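# Copy leg-to-rail angle with bevel, stand it in block

## Task

Take the sliding bevel that is currently standing in one block and adjust it so its angle exactly matches the angle between the leaning leg and the rail beneath that leg. Then set the bevel upright in the other block, with the blade inside the slot and the rounded foot sitting on the bottom of the pocket, so it stays standing with nothing holding it. If it only stays put because the robot is holding it, the goal is not met. Finally release it and move the grippers away.

## Robot and tools

Robot: two arms, left_arm and right_arm, mounted on opposite sides of the table. The left_arm base is on the +y side. The names are just labels and do not match the left or right side of any camera picture. Each arm ends in a two-finger gripper. The fingers point along the gripper's own +x axis and close along its y axis. The reported hand position is the point between the finger pads, roughly 3 to 4 cm short of the fingertips.

Frame: every pose is in one shared scene frame, in metres. The origin is the middle of the table, +z is up, and the tabletop is at z = +0.020. Orientation is a quaternion written w first (qw, qx, qy, qz). At long reach the printed hand position can differ from the real one.

The row format is shared by move and execute_actions. A row is one flat list of 16 numbers covering both arms, even when only one arm should move. The first 8 are left_arm: x, y, z, qw, qx, qy, qz, opening. The next 8 are right_arm in the same order. Position and quaternion are an absolute target pose for that gripper in the scene frame, not an offset. Opening runs from -1 to 1. +1 is fully open (0.088 m). Empty fingers touch at about -0.80, and anything lower gives no further closing. Full open to closed takes at least about 0.5 s.

To grip something, command an opening well below the grip_measured value shown in the result; the bigger the gap, the harder the squeeze. Each finger pad tops out near 34 N, and a fast close can push harder than that. Readings may be off by around 1 mm.

If an arm should stay still, resend its last reported position and quaternion in every row with the opening it needs. To keep an orientation, repeat the same target quaternion rather than copying a drifted reading. A call is refused if any target lies more than 0.6 m from that arm's last reported position along any of its gripper's axes. On every control step the commanded pose is also clipped to within 70 mm and 16 degrees of the measured pose.

Tools:

execute_actions takes {"actions": [...]} holding zero or one item, plus an optional "pictures" boolean.
- An empty list commands nothing and just reports the current state.
- An item with "rows" (1 to 15 rows of 16 numbers) and optional "steps" (1 to 15, default 15) runs one row per 1/30 s step. The last row repeats if there are fewer rows than steps.
- An item with only "steps" (up to 300) is a wait, counted from the previous result, so your reply time is included in it.
After a short action an arm only continues to its last clipped pose, at most 70 mm further. Check the result and command the rest.

move takes "target", one 16-number row as above (absolute poses), and optional "speed" in m/s, 0.002 to 0.5 (default 0.25). Turning is capped at twice the speed in rad/s. Both grippers travel in straight lines that finish together, lasting 0.5 to 10 s. A path longer than 10 s is cut short. Openings are sent at the start. The path does not avoid obstacles or the other arm. Grippers lag behind the path, can wander off it, and can overshoot the speed, especially near full stretch.

The result adds a "move:" line. It shows how the move ended (done, off_target, moving, held, fault) and any limits that acted:
- paced: the pose was clipped.
- held: a clearance check blocked steps. The arm may then move quickly afterward.
It also shows each gripper's distance from its target.

wait takes "seconds", 0 to 10. It lets the simulation run with no new command.

zoom_image takes "camera" (one of cam_head_left, cam_head_right, cam_high, cam_low, cam_left_wrist, cam_right_wrist) and "region" [x0, y0, x1, y1]. The region is in pixels of that 504x504 image, origin top-left, no larger than 504 by 504. It returns a closer view.

finished_scene takes "scene", the current scene number.

Result lines:
- The state line gives each gripper's pose and velocities.
- Joint positions end with the measured finger opening in metres.
- Joint torques are whole drive outputs with offsets and noise, so they are not clean contact signals.
- HELD marks steps where a command was not sent, and "pose unreachable" names the arm whose command the clearance check altered or blocked.
- "Hand target" is where the controller is currently driving each gripper.
- MOTOR HOT appears from 50 °C.

Joint ranges (rad):
- waist -3.054..3.054
- shoulder 0..3.142
- elbow 0..2.356
- wrist pitch and wrist yaw -1.571..1.571
- wrist roll -3.142..3.142

Load limits (N m): waist 16.6, shoulder 20.6, elbow 20.5, wrist pitch 5.42, wrist yaw 5.4, wrist roll 5.07. A held object's weight counts toward these.

Cautions:
- Reaching a torque limit freezes that arm for 10 s and drops the rest of the call.
- At 95 °C an arm is held until it cools, and it may lose power and go limp.
- Friction can leave a gripper short of target or slightly tilted, so check after each move.
- Never let the arms collide or press on each other, including their mounts.
- Keep every object on the table.
- Avoid drops, slips, slams and forceful pushes.
- Approach contacts slowly; aiming far past a contact presses hard.
- Occasional tugs on held parts or nudges to loose items can happen.
- Time spent replying keeps the simulation running.

Each tool is called after "Call:" by a JSON object that holds its "api" and its "payload".

## Session

Call:
{"api": "execute_actions", "payload": {"actions": []}}

Scene clock: 0.00 s of 4200.00 s.
left_arm: end_effector_position=(+0.0936, +0.2196, +0.4086) grip_measured=+0.822 end_effector_quat_wxyz=(+0.603, -0.018, -0.010, -0.798) end_effector_velocity=(-0.003, +0.001, -0.004) end_effector_angular_velocity=(+0.014, +0.004, -0.015) | right_arm: end_effector_position=(+0.1793, -0.4976, +0.1199) grip_measured=+0.851 end_effector_quat_wxyz=(-0.729, +0.049, -0.506, +0.459) end_effector_velocity=(-0.000, -0.003, +0.005) end_effector_angular_velocity=(-0.025, +0.016, +0.022)
Joint positions: left_arm=[-0.008  0.85   0.645  0.247  0.008 -0.006  0.079] | right_arm=[-0.593  1.586  0.758 -1.171  0.705  1.347  0.081]
Joint velocities: left_arm=[-0.007 -0.002 -0.007 -0.007  0.007 -0.007  0.   ] | right_arm=[-0.002 -0.007  0.002 -0.022  0.022 -0.022  0.   ]
Joint torques (N m, as the arm reports them, + toward a larger angle): no reading
Motor temperatures (°C, as the motors report them): left_arm=[25 26 23 22 23 23] | right_arm=[25 26 22 23 24 25]
Heat: left arm: hottest shoulder 26 °C (+0.0 °C/min); right arm: hottest shoulder 26 °C (+0.0 °C/min).
Hand target (left_arm): +0.094, +0.220, +0.409; -0.603, +0.018, +0.010, +0.798
Hand target (right_arm): +0.179, -0.498, +0.120; +0.729, -0.049, +0.506, -0.459

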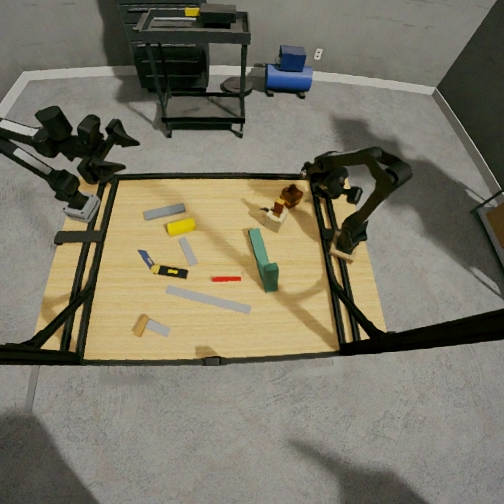

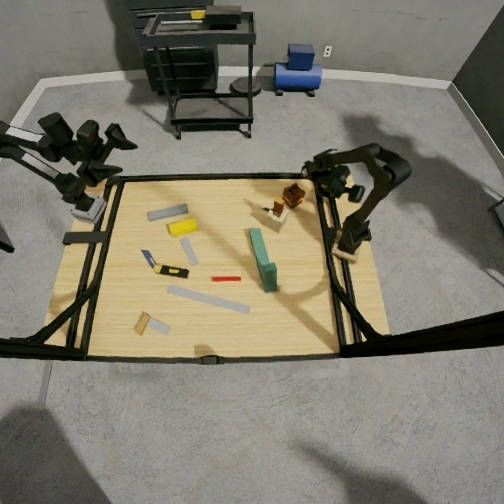

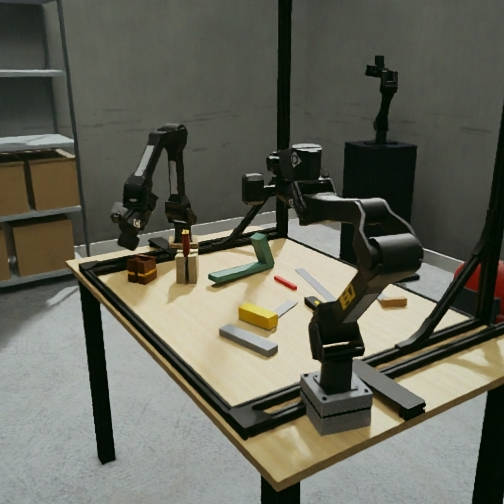

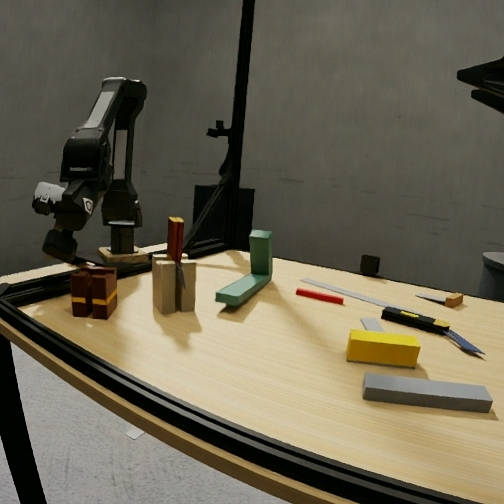

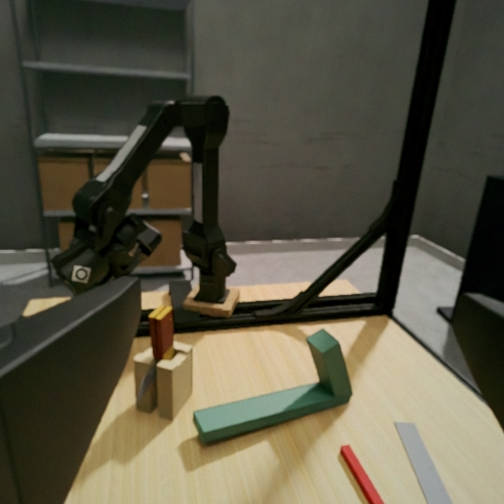

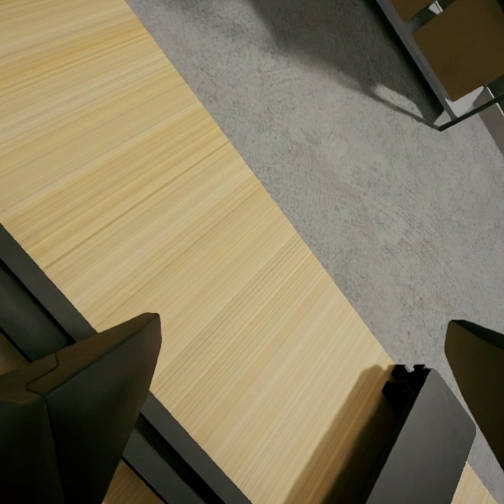

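Call:
{"api": "zoom_image", "payload": {"camera": "cam_low", "region": [50, 190, 300, 340]}}

Call:
{"api": "zoom_image", "payload": {"camera": "cam_head_left", "region": [220, 160, 380, 310]}}

Call:
{"api": "zoom_image", "payload": {"camera": "cam_left_wrist", "region": [110, 270, 390, 460]}}

Region (50, 190, 300, 340) of cam_low's 504x504 image, scaled by 2.016, with more detail than that image has; it fills the top 302 rows of this view, and the rest is white.

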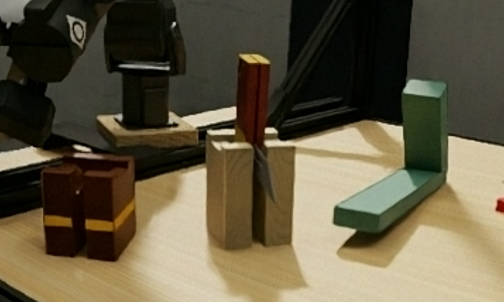

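Region (220, 160, 380, 310) of cam_head_left's 504x504 image, scaled by 3.150, with more detail than that image has; it fills the top 472 rows of this view, and the rest is white.

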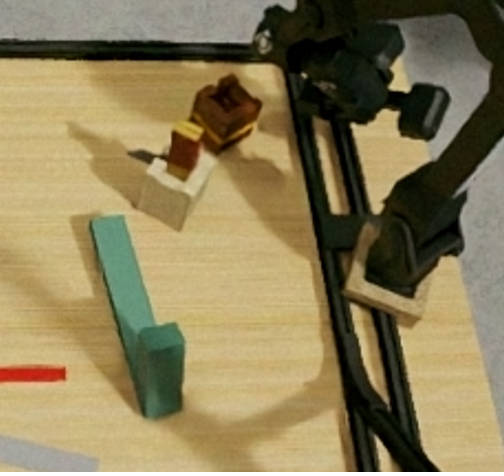

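Region (110, 270, 390, 460) of cam_left_wrist's 504x504 image, scaled by 1.800, with more detail than that image has; it fills the top 342 rows of this view, and the rest is white.

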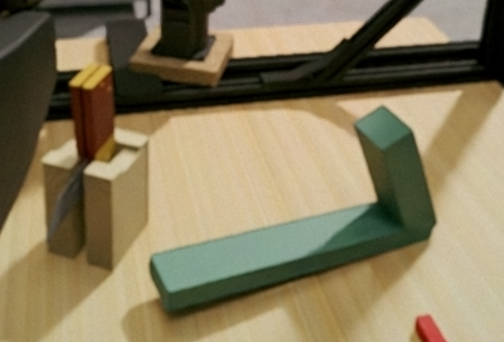

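Call:
{"api": "move", "payload": {"target": [0.0936,0.2196,0.4086,0.603,-0.018,-0.010,-0.798,1, 0.13,-0.36,0.36,0.5,-0.5,0.5,0.5,1], "speed": 0.2}}

Scene clock: 60.50 s of 4200.00 s.
left_arm: end_effector_position=(+0.0936, +0.2196, +0.4084) grip_measured=+0.985 end_effector_quat_wxyz=(+0.603, -0.018, -0.010, -0.798) end_effector_velocity=(+0.003, -0.000, -0.002) end_effector_angular_velocity=(+0.013, +0.020, +0.019) | right_arm: end_effector_position=(+0.1302, -0.3598, +0.3577) grip_measured=+1.000 end_effector_quat_wxyz=(+0.647, -0.483, +0.338, +0.484) end_effector_velocity=(-0.001, -0.000, +0.002) end_effector_angular_velocity=(+0.010, -0.014, +0.021)
Joint positions: left_arm=[-0.008  0.85   0.645  0.247  0.008 -0.006  0.087] | right_arm=[-0.35   1.111  1.542 -1.561  0.004 -0.764  0.088]
Joint velocities: left_arm=[-0.002 -0.002 -0.002 -0.007 -0.022 -0.022 -0.   ] | right_arm=[-0.002 -0.012 -0.002  0.007 -0.007 -0.022  0.   ]
Joint torques (N m, as the arm reports them, + toward a larger angle): left_arm=[ 0.05 -1.77  7.49  1.51  0.04  0.  ] | right_arm=[ 0.07 -1.75  7.28  0.65 -0.18 -0.09]
Motor temperatures (°C, as the motors report them): left_arm=[25 26 29 28 23 23] | right_arm=[25 28 25 23 24 25]
Heat: left arm: hottest elbow 29 °C (+3.0 °C/min); right arm: hottest shoulder 28 °C (+2.0 °C/min).
Hand target (left_arm): +0.094, +0.220, +0.409; -0.603, +0.018, +0.010, +0.798
Hand target (right_arm): +0.130, -0.359, +0.360; +0.647, -0.484, +0.333, +0.486
Off the commanded pose (left_arm): 0.000 m, 0 deg.
Off the commanded pose (right_arm): 0.002 m, 25 deg; orientation clipped at the last step of the last action.
joint sent to its limit (right arm) — the command would take joint 4 (wrist pitch) past its lower limit, so that joint was sent only as far as its limit.
After step 90, 51.23 s passed at rest.
move: off_target (right_arm); limits=paced

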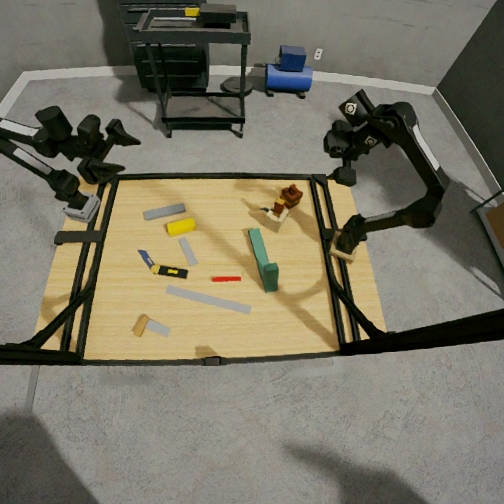

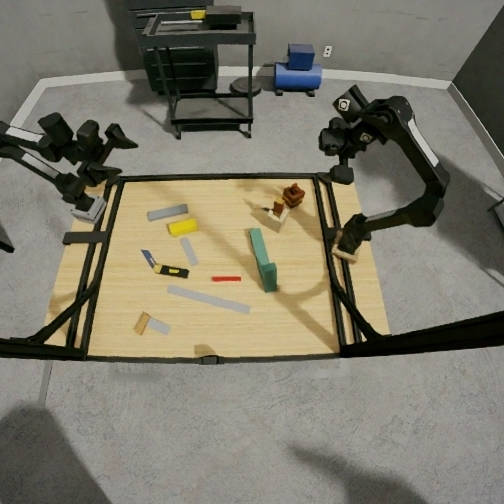

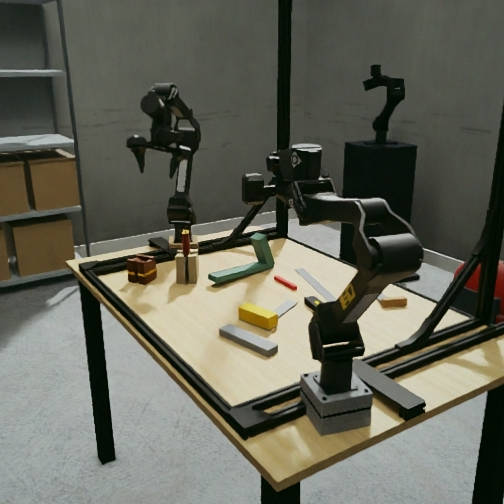

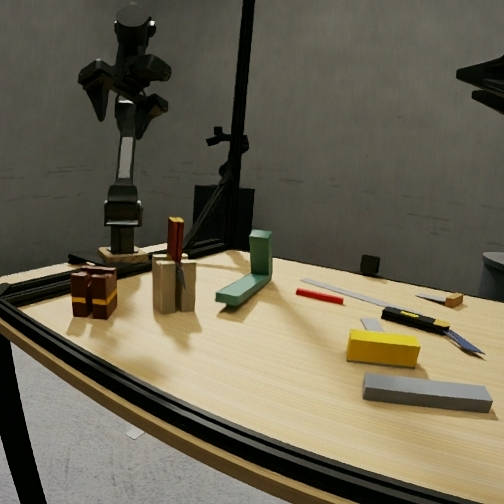

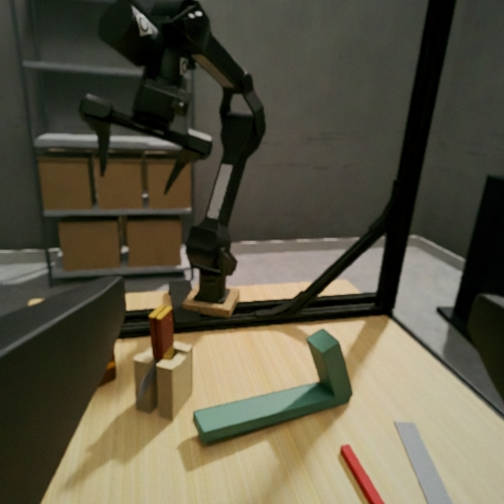

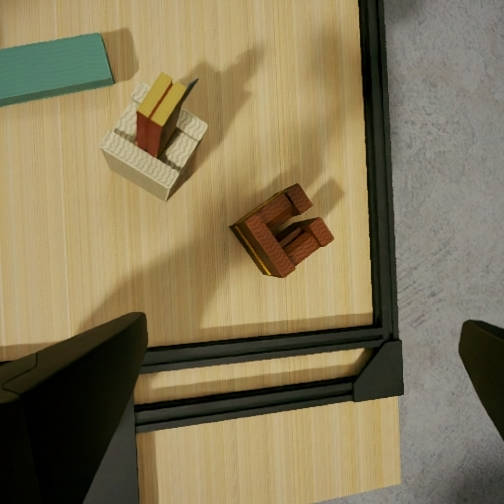

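Call:
{"api": "zoom_image", "payload": {"camera": "cam_right_wrist", "region": [80, 50, 350, 290]}}

Call:
{"api": "move", "payload": {"target": [0.04,0.13,0.17,0.58,0,0,-0.815,1, 0.1302,-0.3598,0.3577,0.647,-0.483,0.338,0.484,1], "speed": 0.2}}

Region (80, 50, 350, 290) of cam_right_wrist's 504x504 image, scaled by 1.867, with more detail than that image has.

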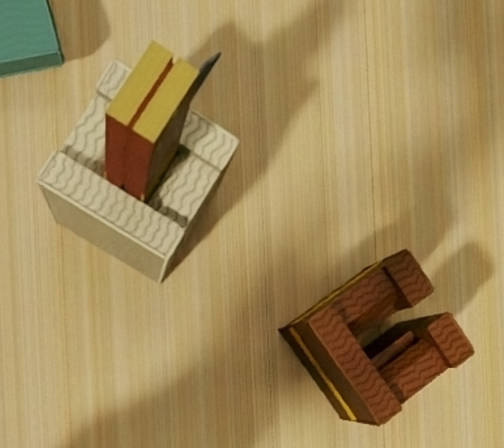

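Scene clock: 174.83 s of 4200.00 s.
left_arm: end_effector_position=(+0.0413, +0.1329, +0.1721) grip_measured=+0.985 end_effector_quat_wxyz=(+0.580, +0.012, +0.012, -0.814) end_effector_velocity=(-0.002, +0.000, -0.003) end_effector_angular_velocity=(+0.005, +0.006, -0.010) | right_arm: end_effector_position=(+0.1301, -0.3597, +0.3579) grip_measured=+1.000 end_effector_quat_wxyz=(+0.646, -0.484, +0.337, +0.485) end_effector_velocity=(-0.004, -0.002, -0.003) end_effector_angular_velocity=(-0.017, +0.021, +0.012)
Joint positions: left_arm=[-0.08   2.054  0.457  1.563 -0.008 -0.006  0.087] | right_arm=[-0.35   1.111  1.542 -1.561  0.004 -0.767  0.088]
Joint velocities: left_arm=[-0.002  0.012  0.002  0.007  0.007 -0.007 -0.   ] | right_arm=[ 0.002  0.002 -0.002 -0.022 -0.007 -0.007  0.   ]
Joint torques (N m, as the arm reports them, + toward a larger angle): left_arm=[-0.42 -5.21  3.76  1.87 -0.08  0.19] | right_arm=[ 0.   -1.99  5.63  0.8  -0.04  0.1 ]
Motor temperatures (°C, as the motors report them): left_arm=[25 27 33 30 23 23] | right_arm=[25 26 30 25 24 25]
Heat: left arm: hottest elbow 33 °C (+1.0 °C/min); right arm: hottest elbow 30 °C (+1.0 °C/min).
Hand target (left_arm): +0.040, +0.132, +0.171; -0.580, -0.013, -0.009, +0.815
Hand target (right_arm): +0.130, -0.360, +0.358; +0.647, -0.483, +0.338, +0.484
Off the commanded pose (left_arm): 0.004 m, 2 deg.
Off the commanded pose (right_arm): 0.000 m, 0 deg.
joint sent to its limit (left arm) — the command would take joint 4 (wrist pitch) past its upper limit, so that joint was sent only as far as its limit.
After step 90, 109.53 s passed at rest.
move: done

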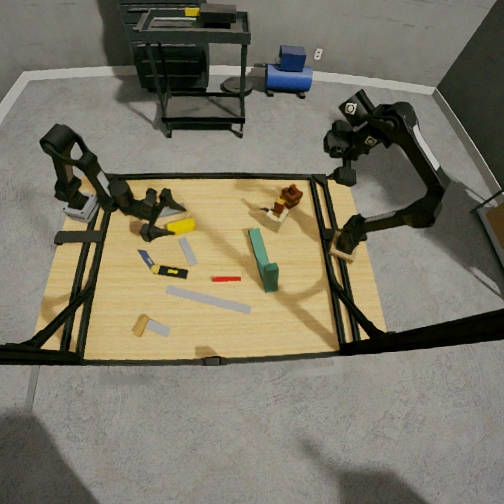

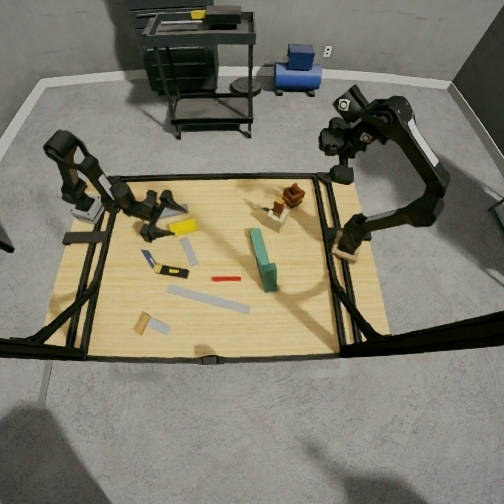

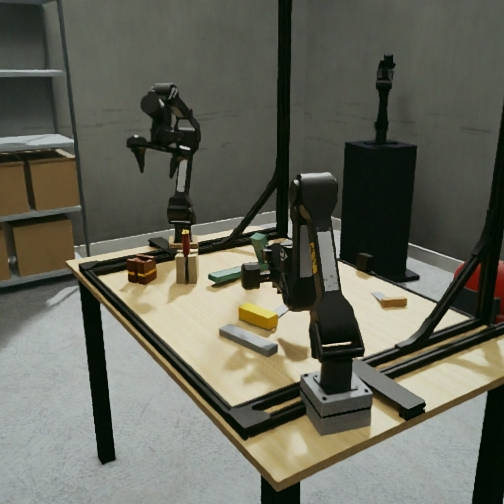

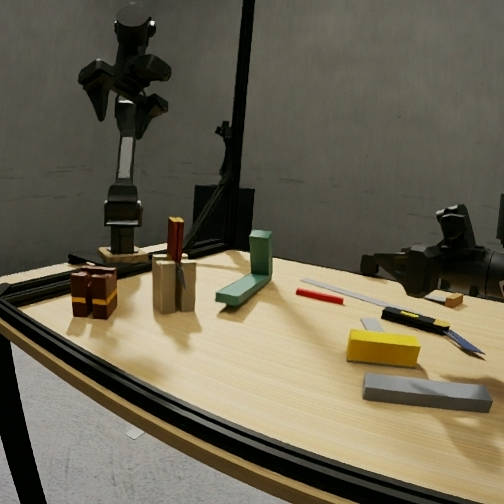

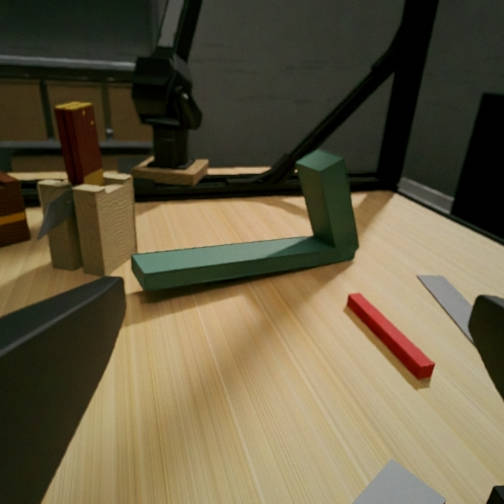

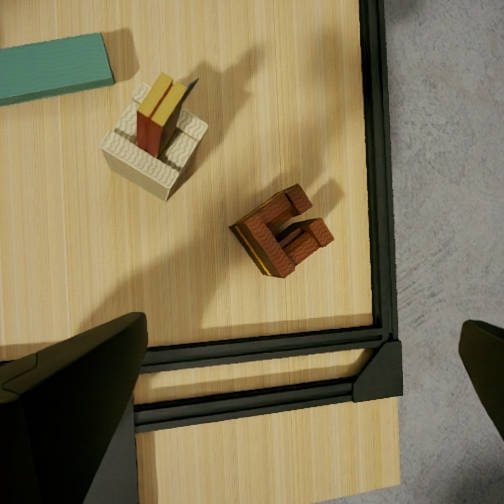

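Call:
{"api": "zoom_image", "payload": {"camera": "cam_left_wrist", "region": [0, 80, 200, 300]}}

Call:
{"api": "zoom_image", "payload": {"camera": "cam_left_wrist", "region": [120, 130, 400, 310]}}

Region (0, 80, 200, 300) of cam_left_wrist's 504x504 image, scaled by 2.291, with more detail than that image has; it fills the left 458 columns of this view, and the rest is white.

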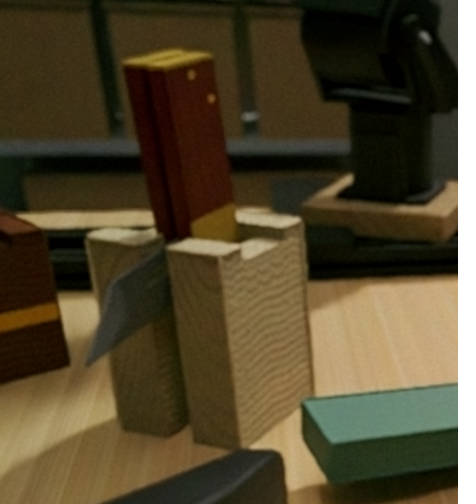

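Region (120, 130, 400, 310) of cam_left_wrist's 504x504 image, scaled by 1.800, with more detail than that image has; it fills the top 324 rows of this view, and the rest is white.

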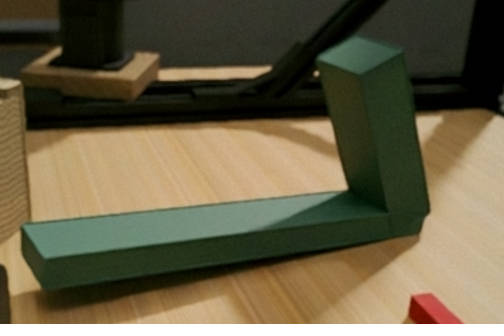

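Call:
{"api": "move", "payload": {"target": [0.0413,0.1329,0.1721,0.580,0.012,0.012,-0.814,1, 0.14,-0.26,0.245,0.630,-0.321,0.630,0.321,1], "speed": 0.15}}

Scene clock: 297.70 s of 4200.00 s.
left_arm: end_effector_position=(+0.0413, +0.1327, +0.1718) grip_measured=+0.985 end_effector_quat_wxyz=(+0.580, +0.012, +0.012, -0.814) end_effector_velocity=(+0.001, +0.001, -0.003) end_effector_angular_velocity=(+0.014, +0.002, +0.015) | right_arm: end_effector_position=(+0.1384, -0.2634, +0.2434) grip_measured=+1.000 end_effector_quat_wxyz=(+0.630, -0.323, +0.629, +0.321) end_effector_velocity=(+0.002, -0.000, +0.002) end_effector_angular_velocity=(+0.006, +0.005, +0.010)
Joint positions: left_arm=[-0.08   2.056  0.458  1.564 -0.008 -0.006  0.087] | right_arm=[-0.123  1.59   1.493 -1.475  0.004  0.071  0.088]
Joint velocities: left_arm=[-0.007  0.002 -0.002 -0.007 -0.022 -0.007 -0.   ] | right_arm=[-0.012  0.002  0.012 -0.007 -0.007 -0.022  0.   ]
Joint torques (N m, as the arm reports them, + toward a larger angle): left_arm=[-0.02 -6.43  2.86  1.64  0.03  0.01] | right_arm=[ 0.34 -4.92  7.68  0.29 -0.08  0.1 ]
Motor temperatures (°C, as the motors report them): left_arm=[25 30 28 35 23 23] | right_arm=[25 26 29 26 24 25]
Heat: left arm: hottest wrist pitch 35 °C (+1.0 °C/min); right arm: hottest elbow 29 °C (+0.0 °C/min).
Hand target (left_arm): +0.041, +0.133, +0.172; -0.580, -0.012, -0.012, +0.814
Hand target (right_arm): +0.139, -0.260, +0.243; +0.630, -0.322, +0.629, +0.322
Off the commanded pose (left_arm): 0.000 m, 0 deg.
Off the commanded pose (right_arm): 0.004 m, 0 deg.
After step 90, 117.00 s passed at rest.
move: done

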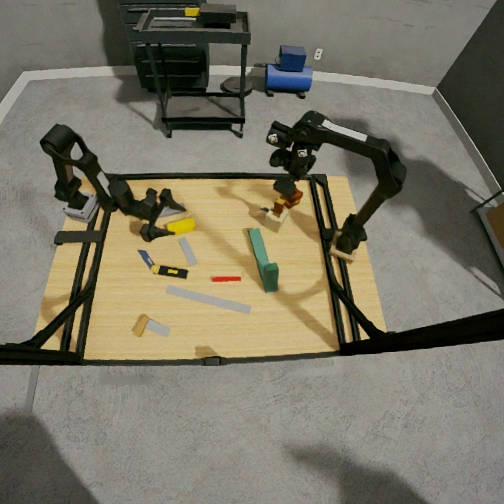

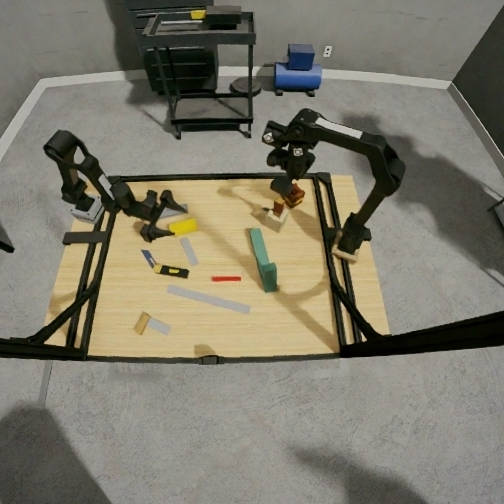

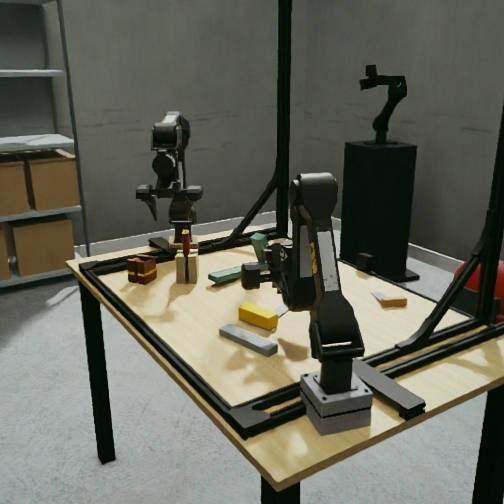

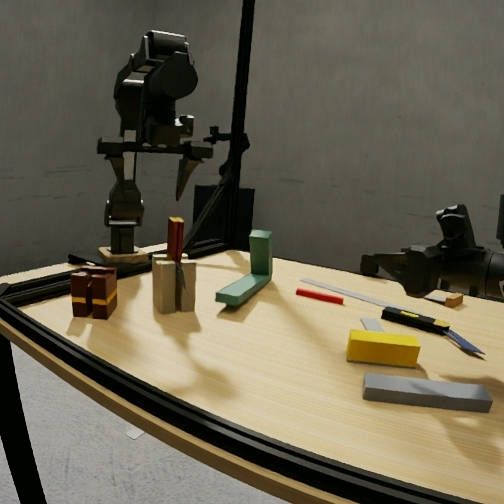

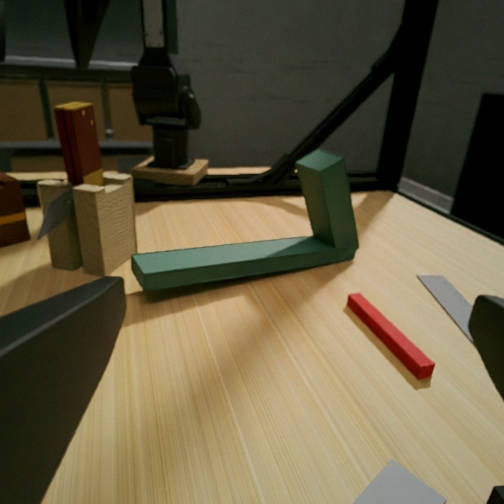

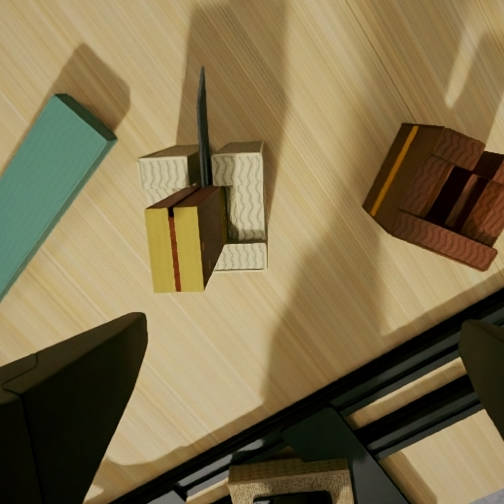

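Call:
{"api": "move", "payload": {"target": [0.0413,0.1329,0.1721,0.580,0.012,0.012,-0.814,1, 0.107,-0.231,0.228,0.630,-0.321,0.630,0.321,1], "speed": 0.1}}

Scene clock: 318.20 s of 4200.00 s.
left_arm: end_effector_position=(+0.0413, +0.1327, +0.1718) grip_measured=+0.985 end_effector_quat_wxyz=(+0.580, +0.012, +0.012, -0.814) end_effector_velocity=(-0.002, +0.001, -0.001) end_effector_angular_velocity=(+0.005, -0.009, -0.010) | right_arm: end_effector_position=(+0.1080, -0.2314, +0.2332) grip_measured=+1.000 end_effector_quat_wxyz=(+0.635, -0.317, +0.625, +0.325) end_effector_velocity=(-0.003, -0.002, +0.001) end_effector_angular_velocity=(+0.001, +0.008, +0.010)
Joint positions: left_arm=[-0.08   2.056  0.458  1.564 -0.008 -0.006  0.087] | right_arm=[ 0.024  1.624  1.487 -1.416  0.001  0.221  0.088]
Joint velocities: left_arm=[-0.002 -0.002 -0.002 -0.007  0.007  0.007  0.   ] | right_arm=[ 0.002 -0.007 -0.002 -0.007 -0.007 -0.007  0.   ]
Joint torques (N m, as the arm reports them, + toward a larger angle): left_arm=[-0.02 -6.44  2.85  1.63  0.04  0.  ] | right_arm=[ 0.37 -5.21  5.15  0.33 -0.09  0.11]
Motor temperatures (°C, as the motors report them): left_arm=[25 31 27 35 23 23] | right_arm=[25 28 30 25 24 25]
Heat: left arm: hottest wrist pitch 35 °C (+0.0 °C/min); right arm: hottest elbow 30 °C (+1.0 °C/min).
Hand target (left_arm): +0.041, +0.133, +0.172; -0.580, -0.012, -0.012, +0.814
Hand target (right_arm): +0.106, -0.231, +0.228; +0.630, -0.321, +0.630, +0.321
Off the commanded pose (left_arm): 0.000 m, 0 deg.
Off the commanded pose (right_arm): 0.005 m, 1 deg.
After step 90, 16.63 s passed at rest.
move: done

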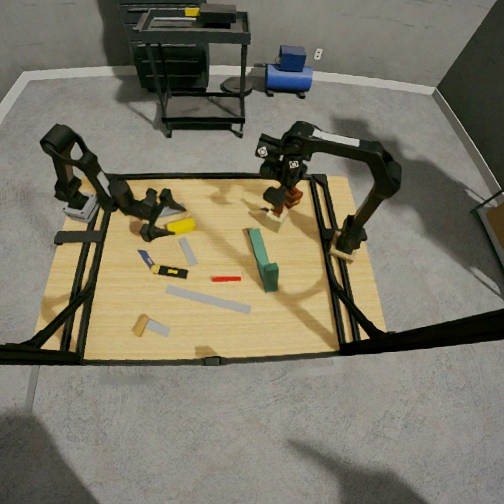

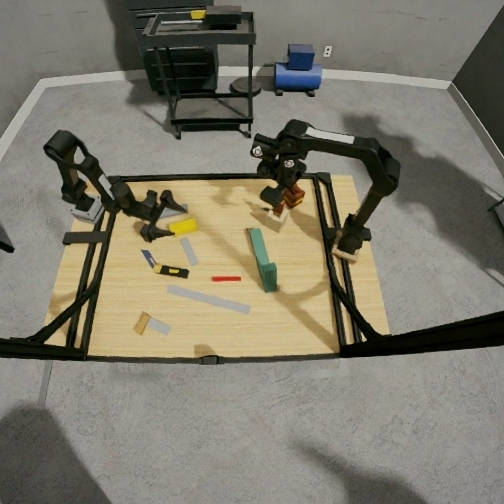

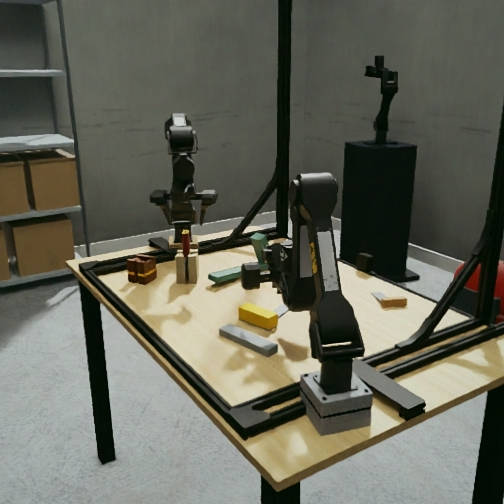

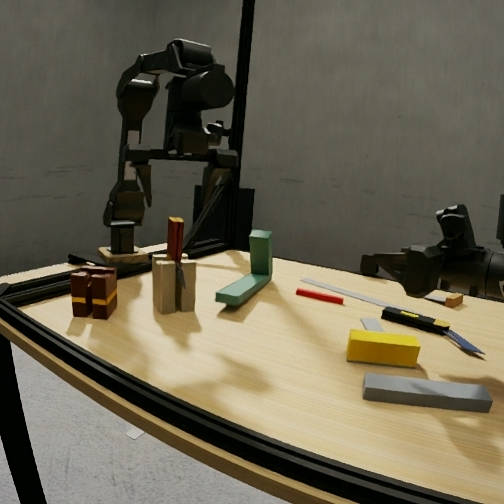

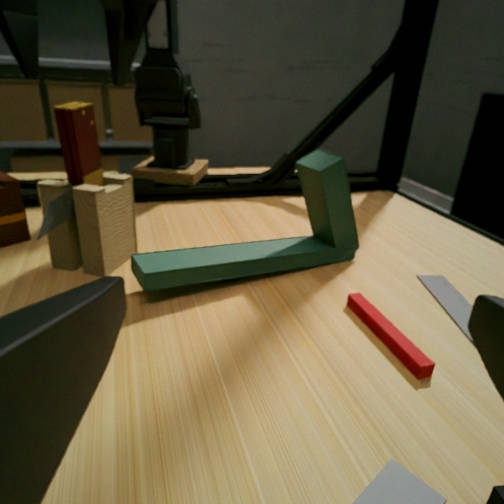

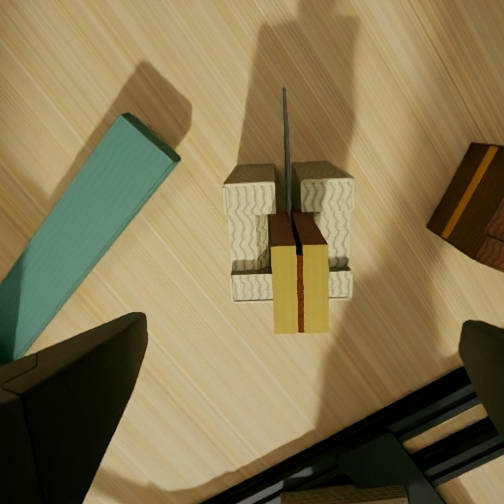

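Call:
{"api": "move", "payload": {"target": [0.0413,0.1329,0.1721,0.580,0.012,0.012,-0.814,1, 0.105,-0.233,0.195,0.630,-0.321,0.630,0.321,1], "speed": 0.06}}

Scene clock: 334.07 s of 4200.00 s.
left_arm: end_effector_position=(+0.0413, +0.1327, +0.1717) grip_measured=+0.985 end_effector_quat_wxyz=(+0.580, +0.013, +0.012, -0.814) end_effector_velocity=(-0.000, -0.001, -0.003) end_effector_angular_velocity=(+0.018, +0.001, +0.005) | right_arm: end_effector_position=(+0.1068, -0.2321, +0.1977) grip_measured=+1.000 end_effector_quat_wxyz=(+0.632, -0.320, +0.628, +0.322) end_effector_velocity=(-0.002, -0.004, -0.002) end_effector_angular_velocity=(-0.013, +0.013, +0.005)
Joint positions: left_arm=[-0.08   2.056  0.458  1.564 -0.008 -0.006  0.087] | right_arm=[ 0.027  1.624  1.347 -1.286  0.001  0.224  0.088]
Joint velocities: left_arm=[-0.002 -0.002  0.002 -0.022 -0.007 -0.007 -0.   ] | right_arm=[-0.002 -0.002 -0.012 -0.007 -0.007 -0.007  0.   ]
Joint torques (N m, as the arm reports them, + toward a larger angle): left_arm=[-0.02 -6.44  2.87  1.64  0.03  0.  ] | right_arm=[ 0.34 -6.62  4.91  0.3  -0.06  0.13]
Motor temperatures (°C, as the motors report them): left_arm=[25 32 27 34 23 23] | right_arm=[25 28 29 25 24 25]
Heat: left arm: hottest wrist pitch 34 °C (-1.0 °C/min); right arm: hottest elbow 29 °C (+0.0 °C/min).
Hand target (left_arm): +0.041, +0.133, +0.172; -0.580, -0.012, -0.012, +0.814
Hand target (right_arm): +0.105, -0.233, +0.195; +0.630, -0.321, +0.630, +0.321
Off the commanded pose (left_arm): 0.000 m, 0 deg.
Off the commanded pose (right_arm): 0.003 m, 0 deg.
After step 90, 11.90 s passed at rest.
move: done

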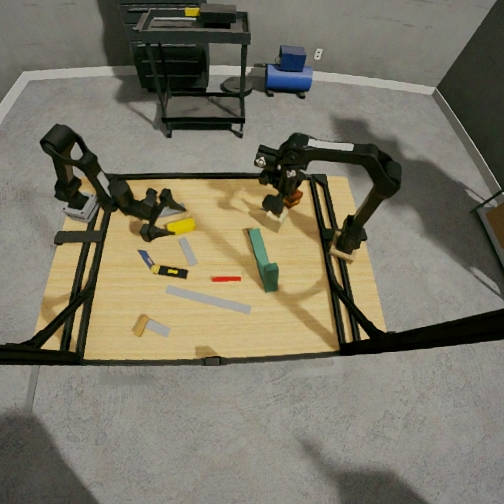

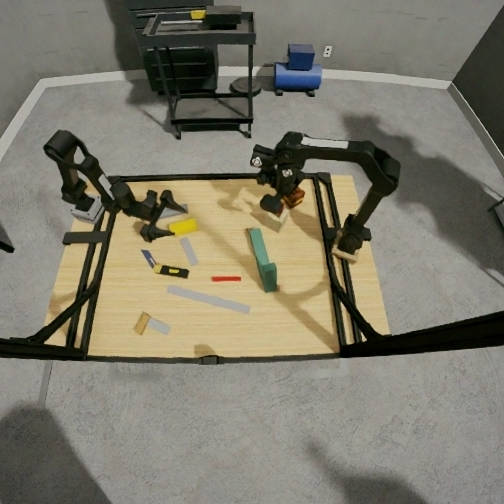

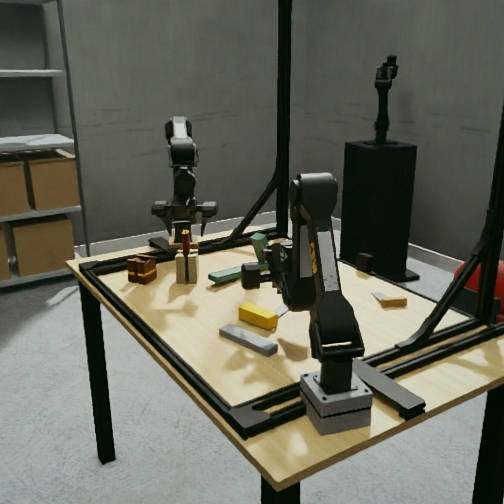

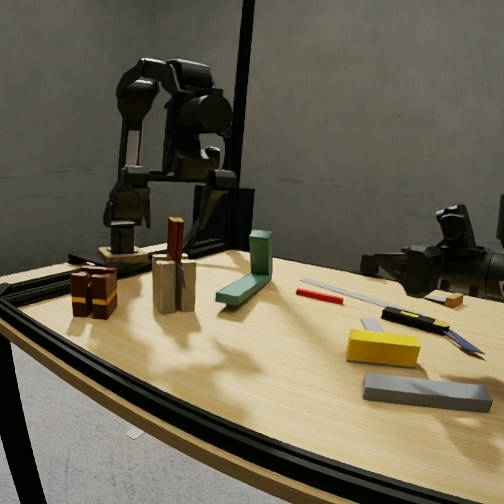

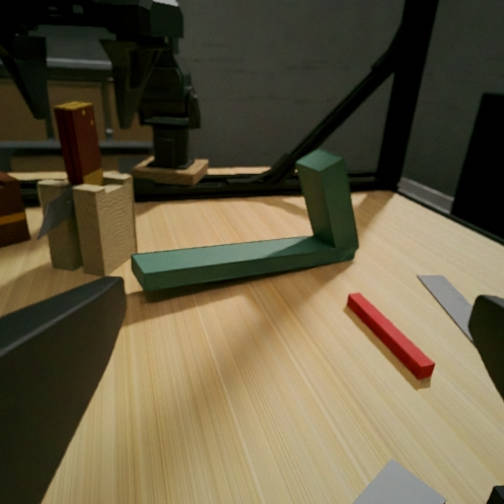

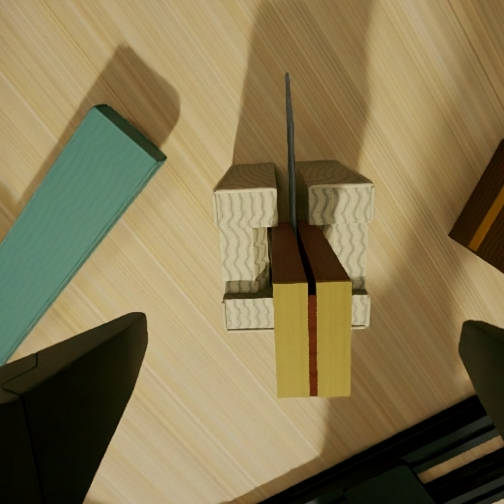

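Call:
{"api": "move", "payload": {"target": [0.0413,0.1329,0.1721,0.580,0.012,0.012,-0.814,1, 0.107,-0.2345,0.150,0.630,-0.321,0.630,0.321,1], "speed": 0.04}}

Scene clock: 377.87 s of 4200.00 s.
left_arm: end_effector_position=(+0.0413, +0.1327, +0.1717) grip_measured=+0.985 end_effector_quat_wxyz=(+0.580, +0.013, +0.012, -0.814) end_effector_velocity=(+0.000, +0.000, +0.001) end_effector_angular_velocity=(+0.009, +0.020, +0.006) | right_arm: end_effector_position=(+0.1069, -0.2325, +0.1554) grip_measured=+1.000 end_effector_quat_wxyz=(+0.635, -0.317, +0.625, +0.325) end_effector_velocity=(+0.001, +0.003, -0.001) end_effector_angular_velocity=(+0.019, +0.000, -0.010)
Joint positions: left_arm=[-0.08   2.056  0.458  1.564 -0.008 -0.006  0.087] | right_arm=[ 0.026  1.634  1.188 -1.107  0.001  0.224  0.088]
Joint velocities: left_arm=[-0.002 -0.007 -0.002 -0.007 -0.007 -0.022 -0.   ] | right_arm=[-0.002 -0.002 -0.007  0.022 -0.007  0.007  0.   ]
Joint torques (N m, as the arm reports them, + toward a larger angle): left_arm=[-0.01 -6.43  2.85  1.66  0.03  0.  ] | right_arm=[-0.29 -5.23  4.81  0.33 -0.07 -0.1 ]
Motor temperatures (°C, as the motors report them): left_arm=[25 33 27 35 23 23] | right_arm=[25 30 29 24 24 25]
Heat: left arm: hottest wrist pitch 35 °C (+0.0 °C/min); right arm: hottest shoulder 30 °C (+0.0 °C/min).
Hand target (left_arm): +0.041, +0.133, +0.172; -0.580, -0.012, -0.012, +0.814
Hand target (right_arm): +0.107, -0.235, +0.150; +0.630, -0.321, +0.630, +0.321
Off the commanded pose (left_arm): 0.000 m, 0 deg.
Off the commanded pose (right_arm): 0.006 m, 1 deg.
After step 90, 39.27 s passed at rest.
move: done

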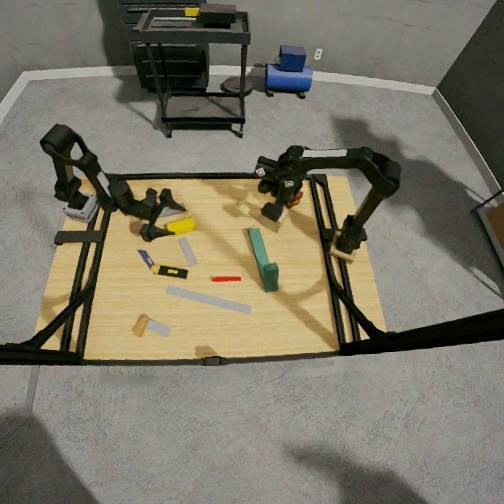

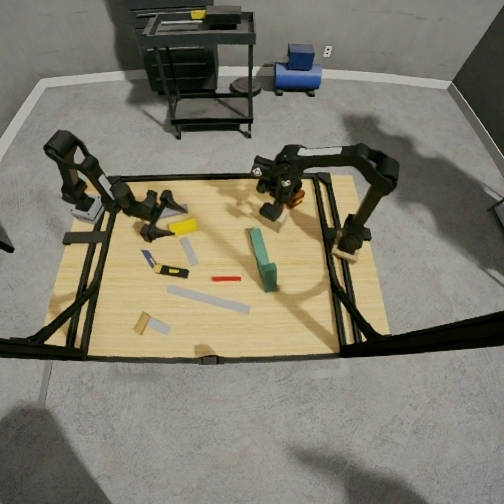

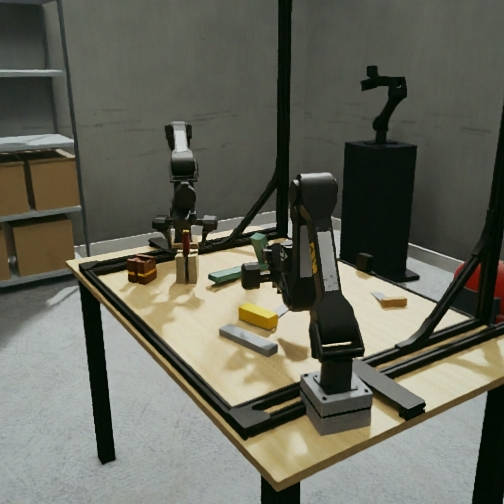

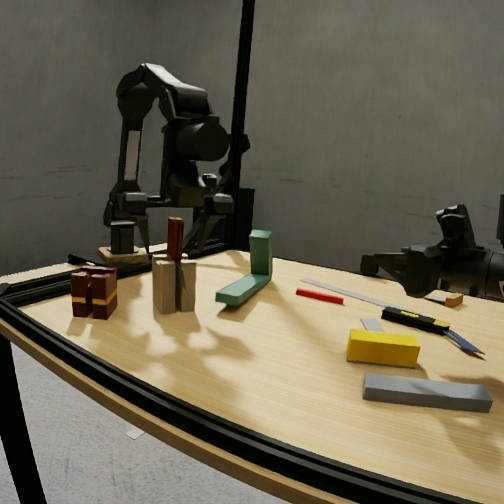

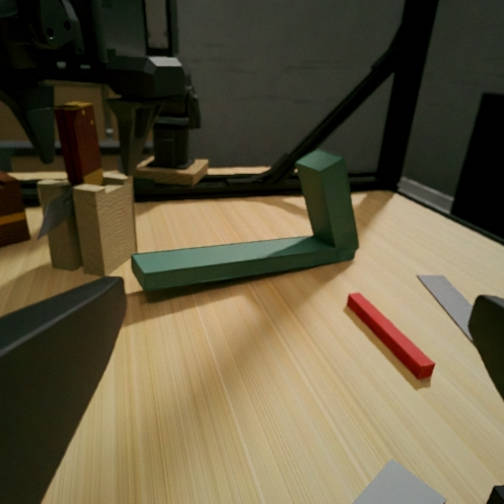

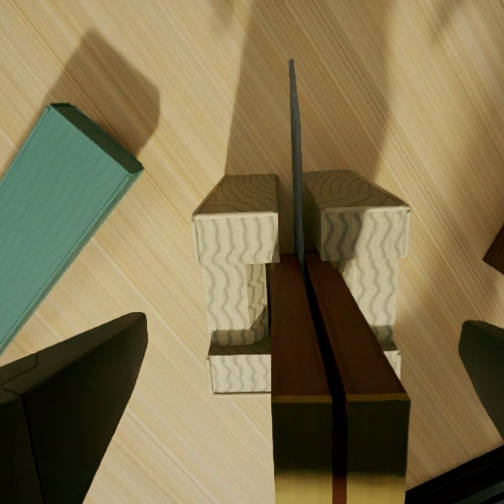

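Call:
{"api": "zoom_image", "payload": {"camera": "cam_left_wrist", "region": [0, 30, 220, 290]}}

Call:
{"api": "zoom_image", "payload": {"camera": "cam_low", "region": [90, 170, 290, 330]}}

Region (0, 30, 220, 290) of cam_left_wrist's 504x504 image, scaled by 1.938, with more detail than that image has; it fills the left 426 columns of this view, and the rest is white.

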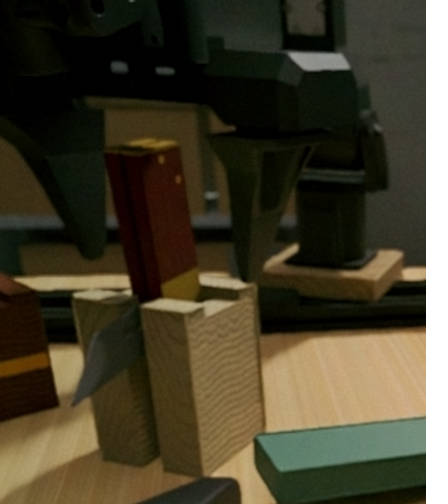

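Region (90, 170, 290, 330) of cam_low's 504x504 image, scaled by 2.520, with more detail than that image has; it fills the top 403 rows of this view, and the rest is white.

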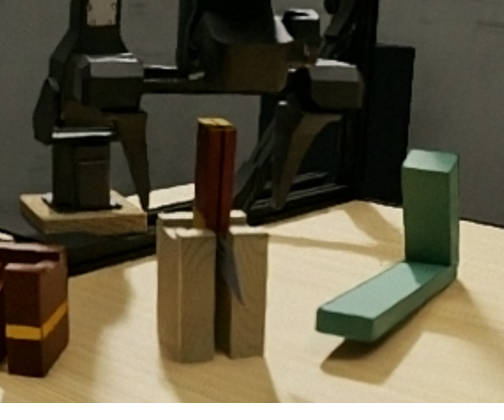

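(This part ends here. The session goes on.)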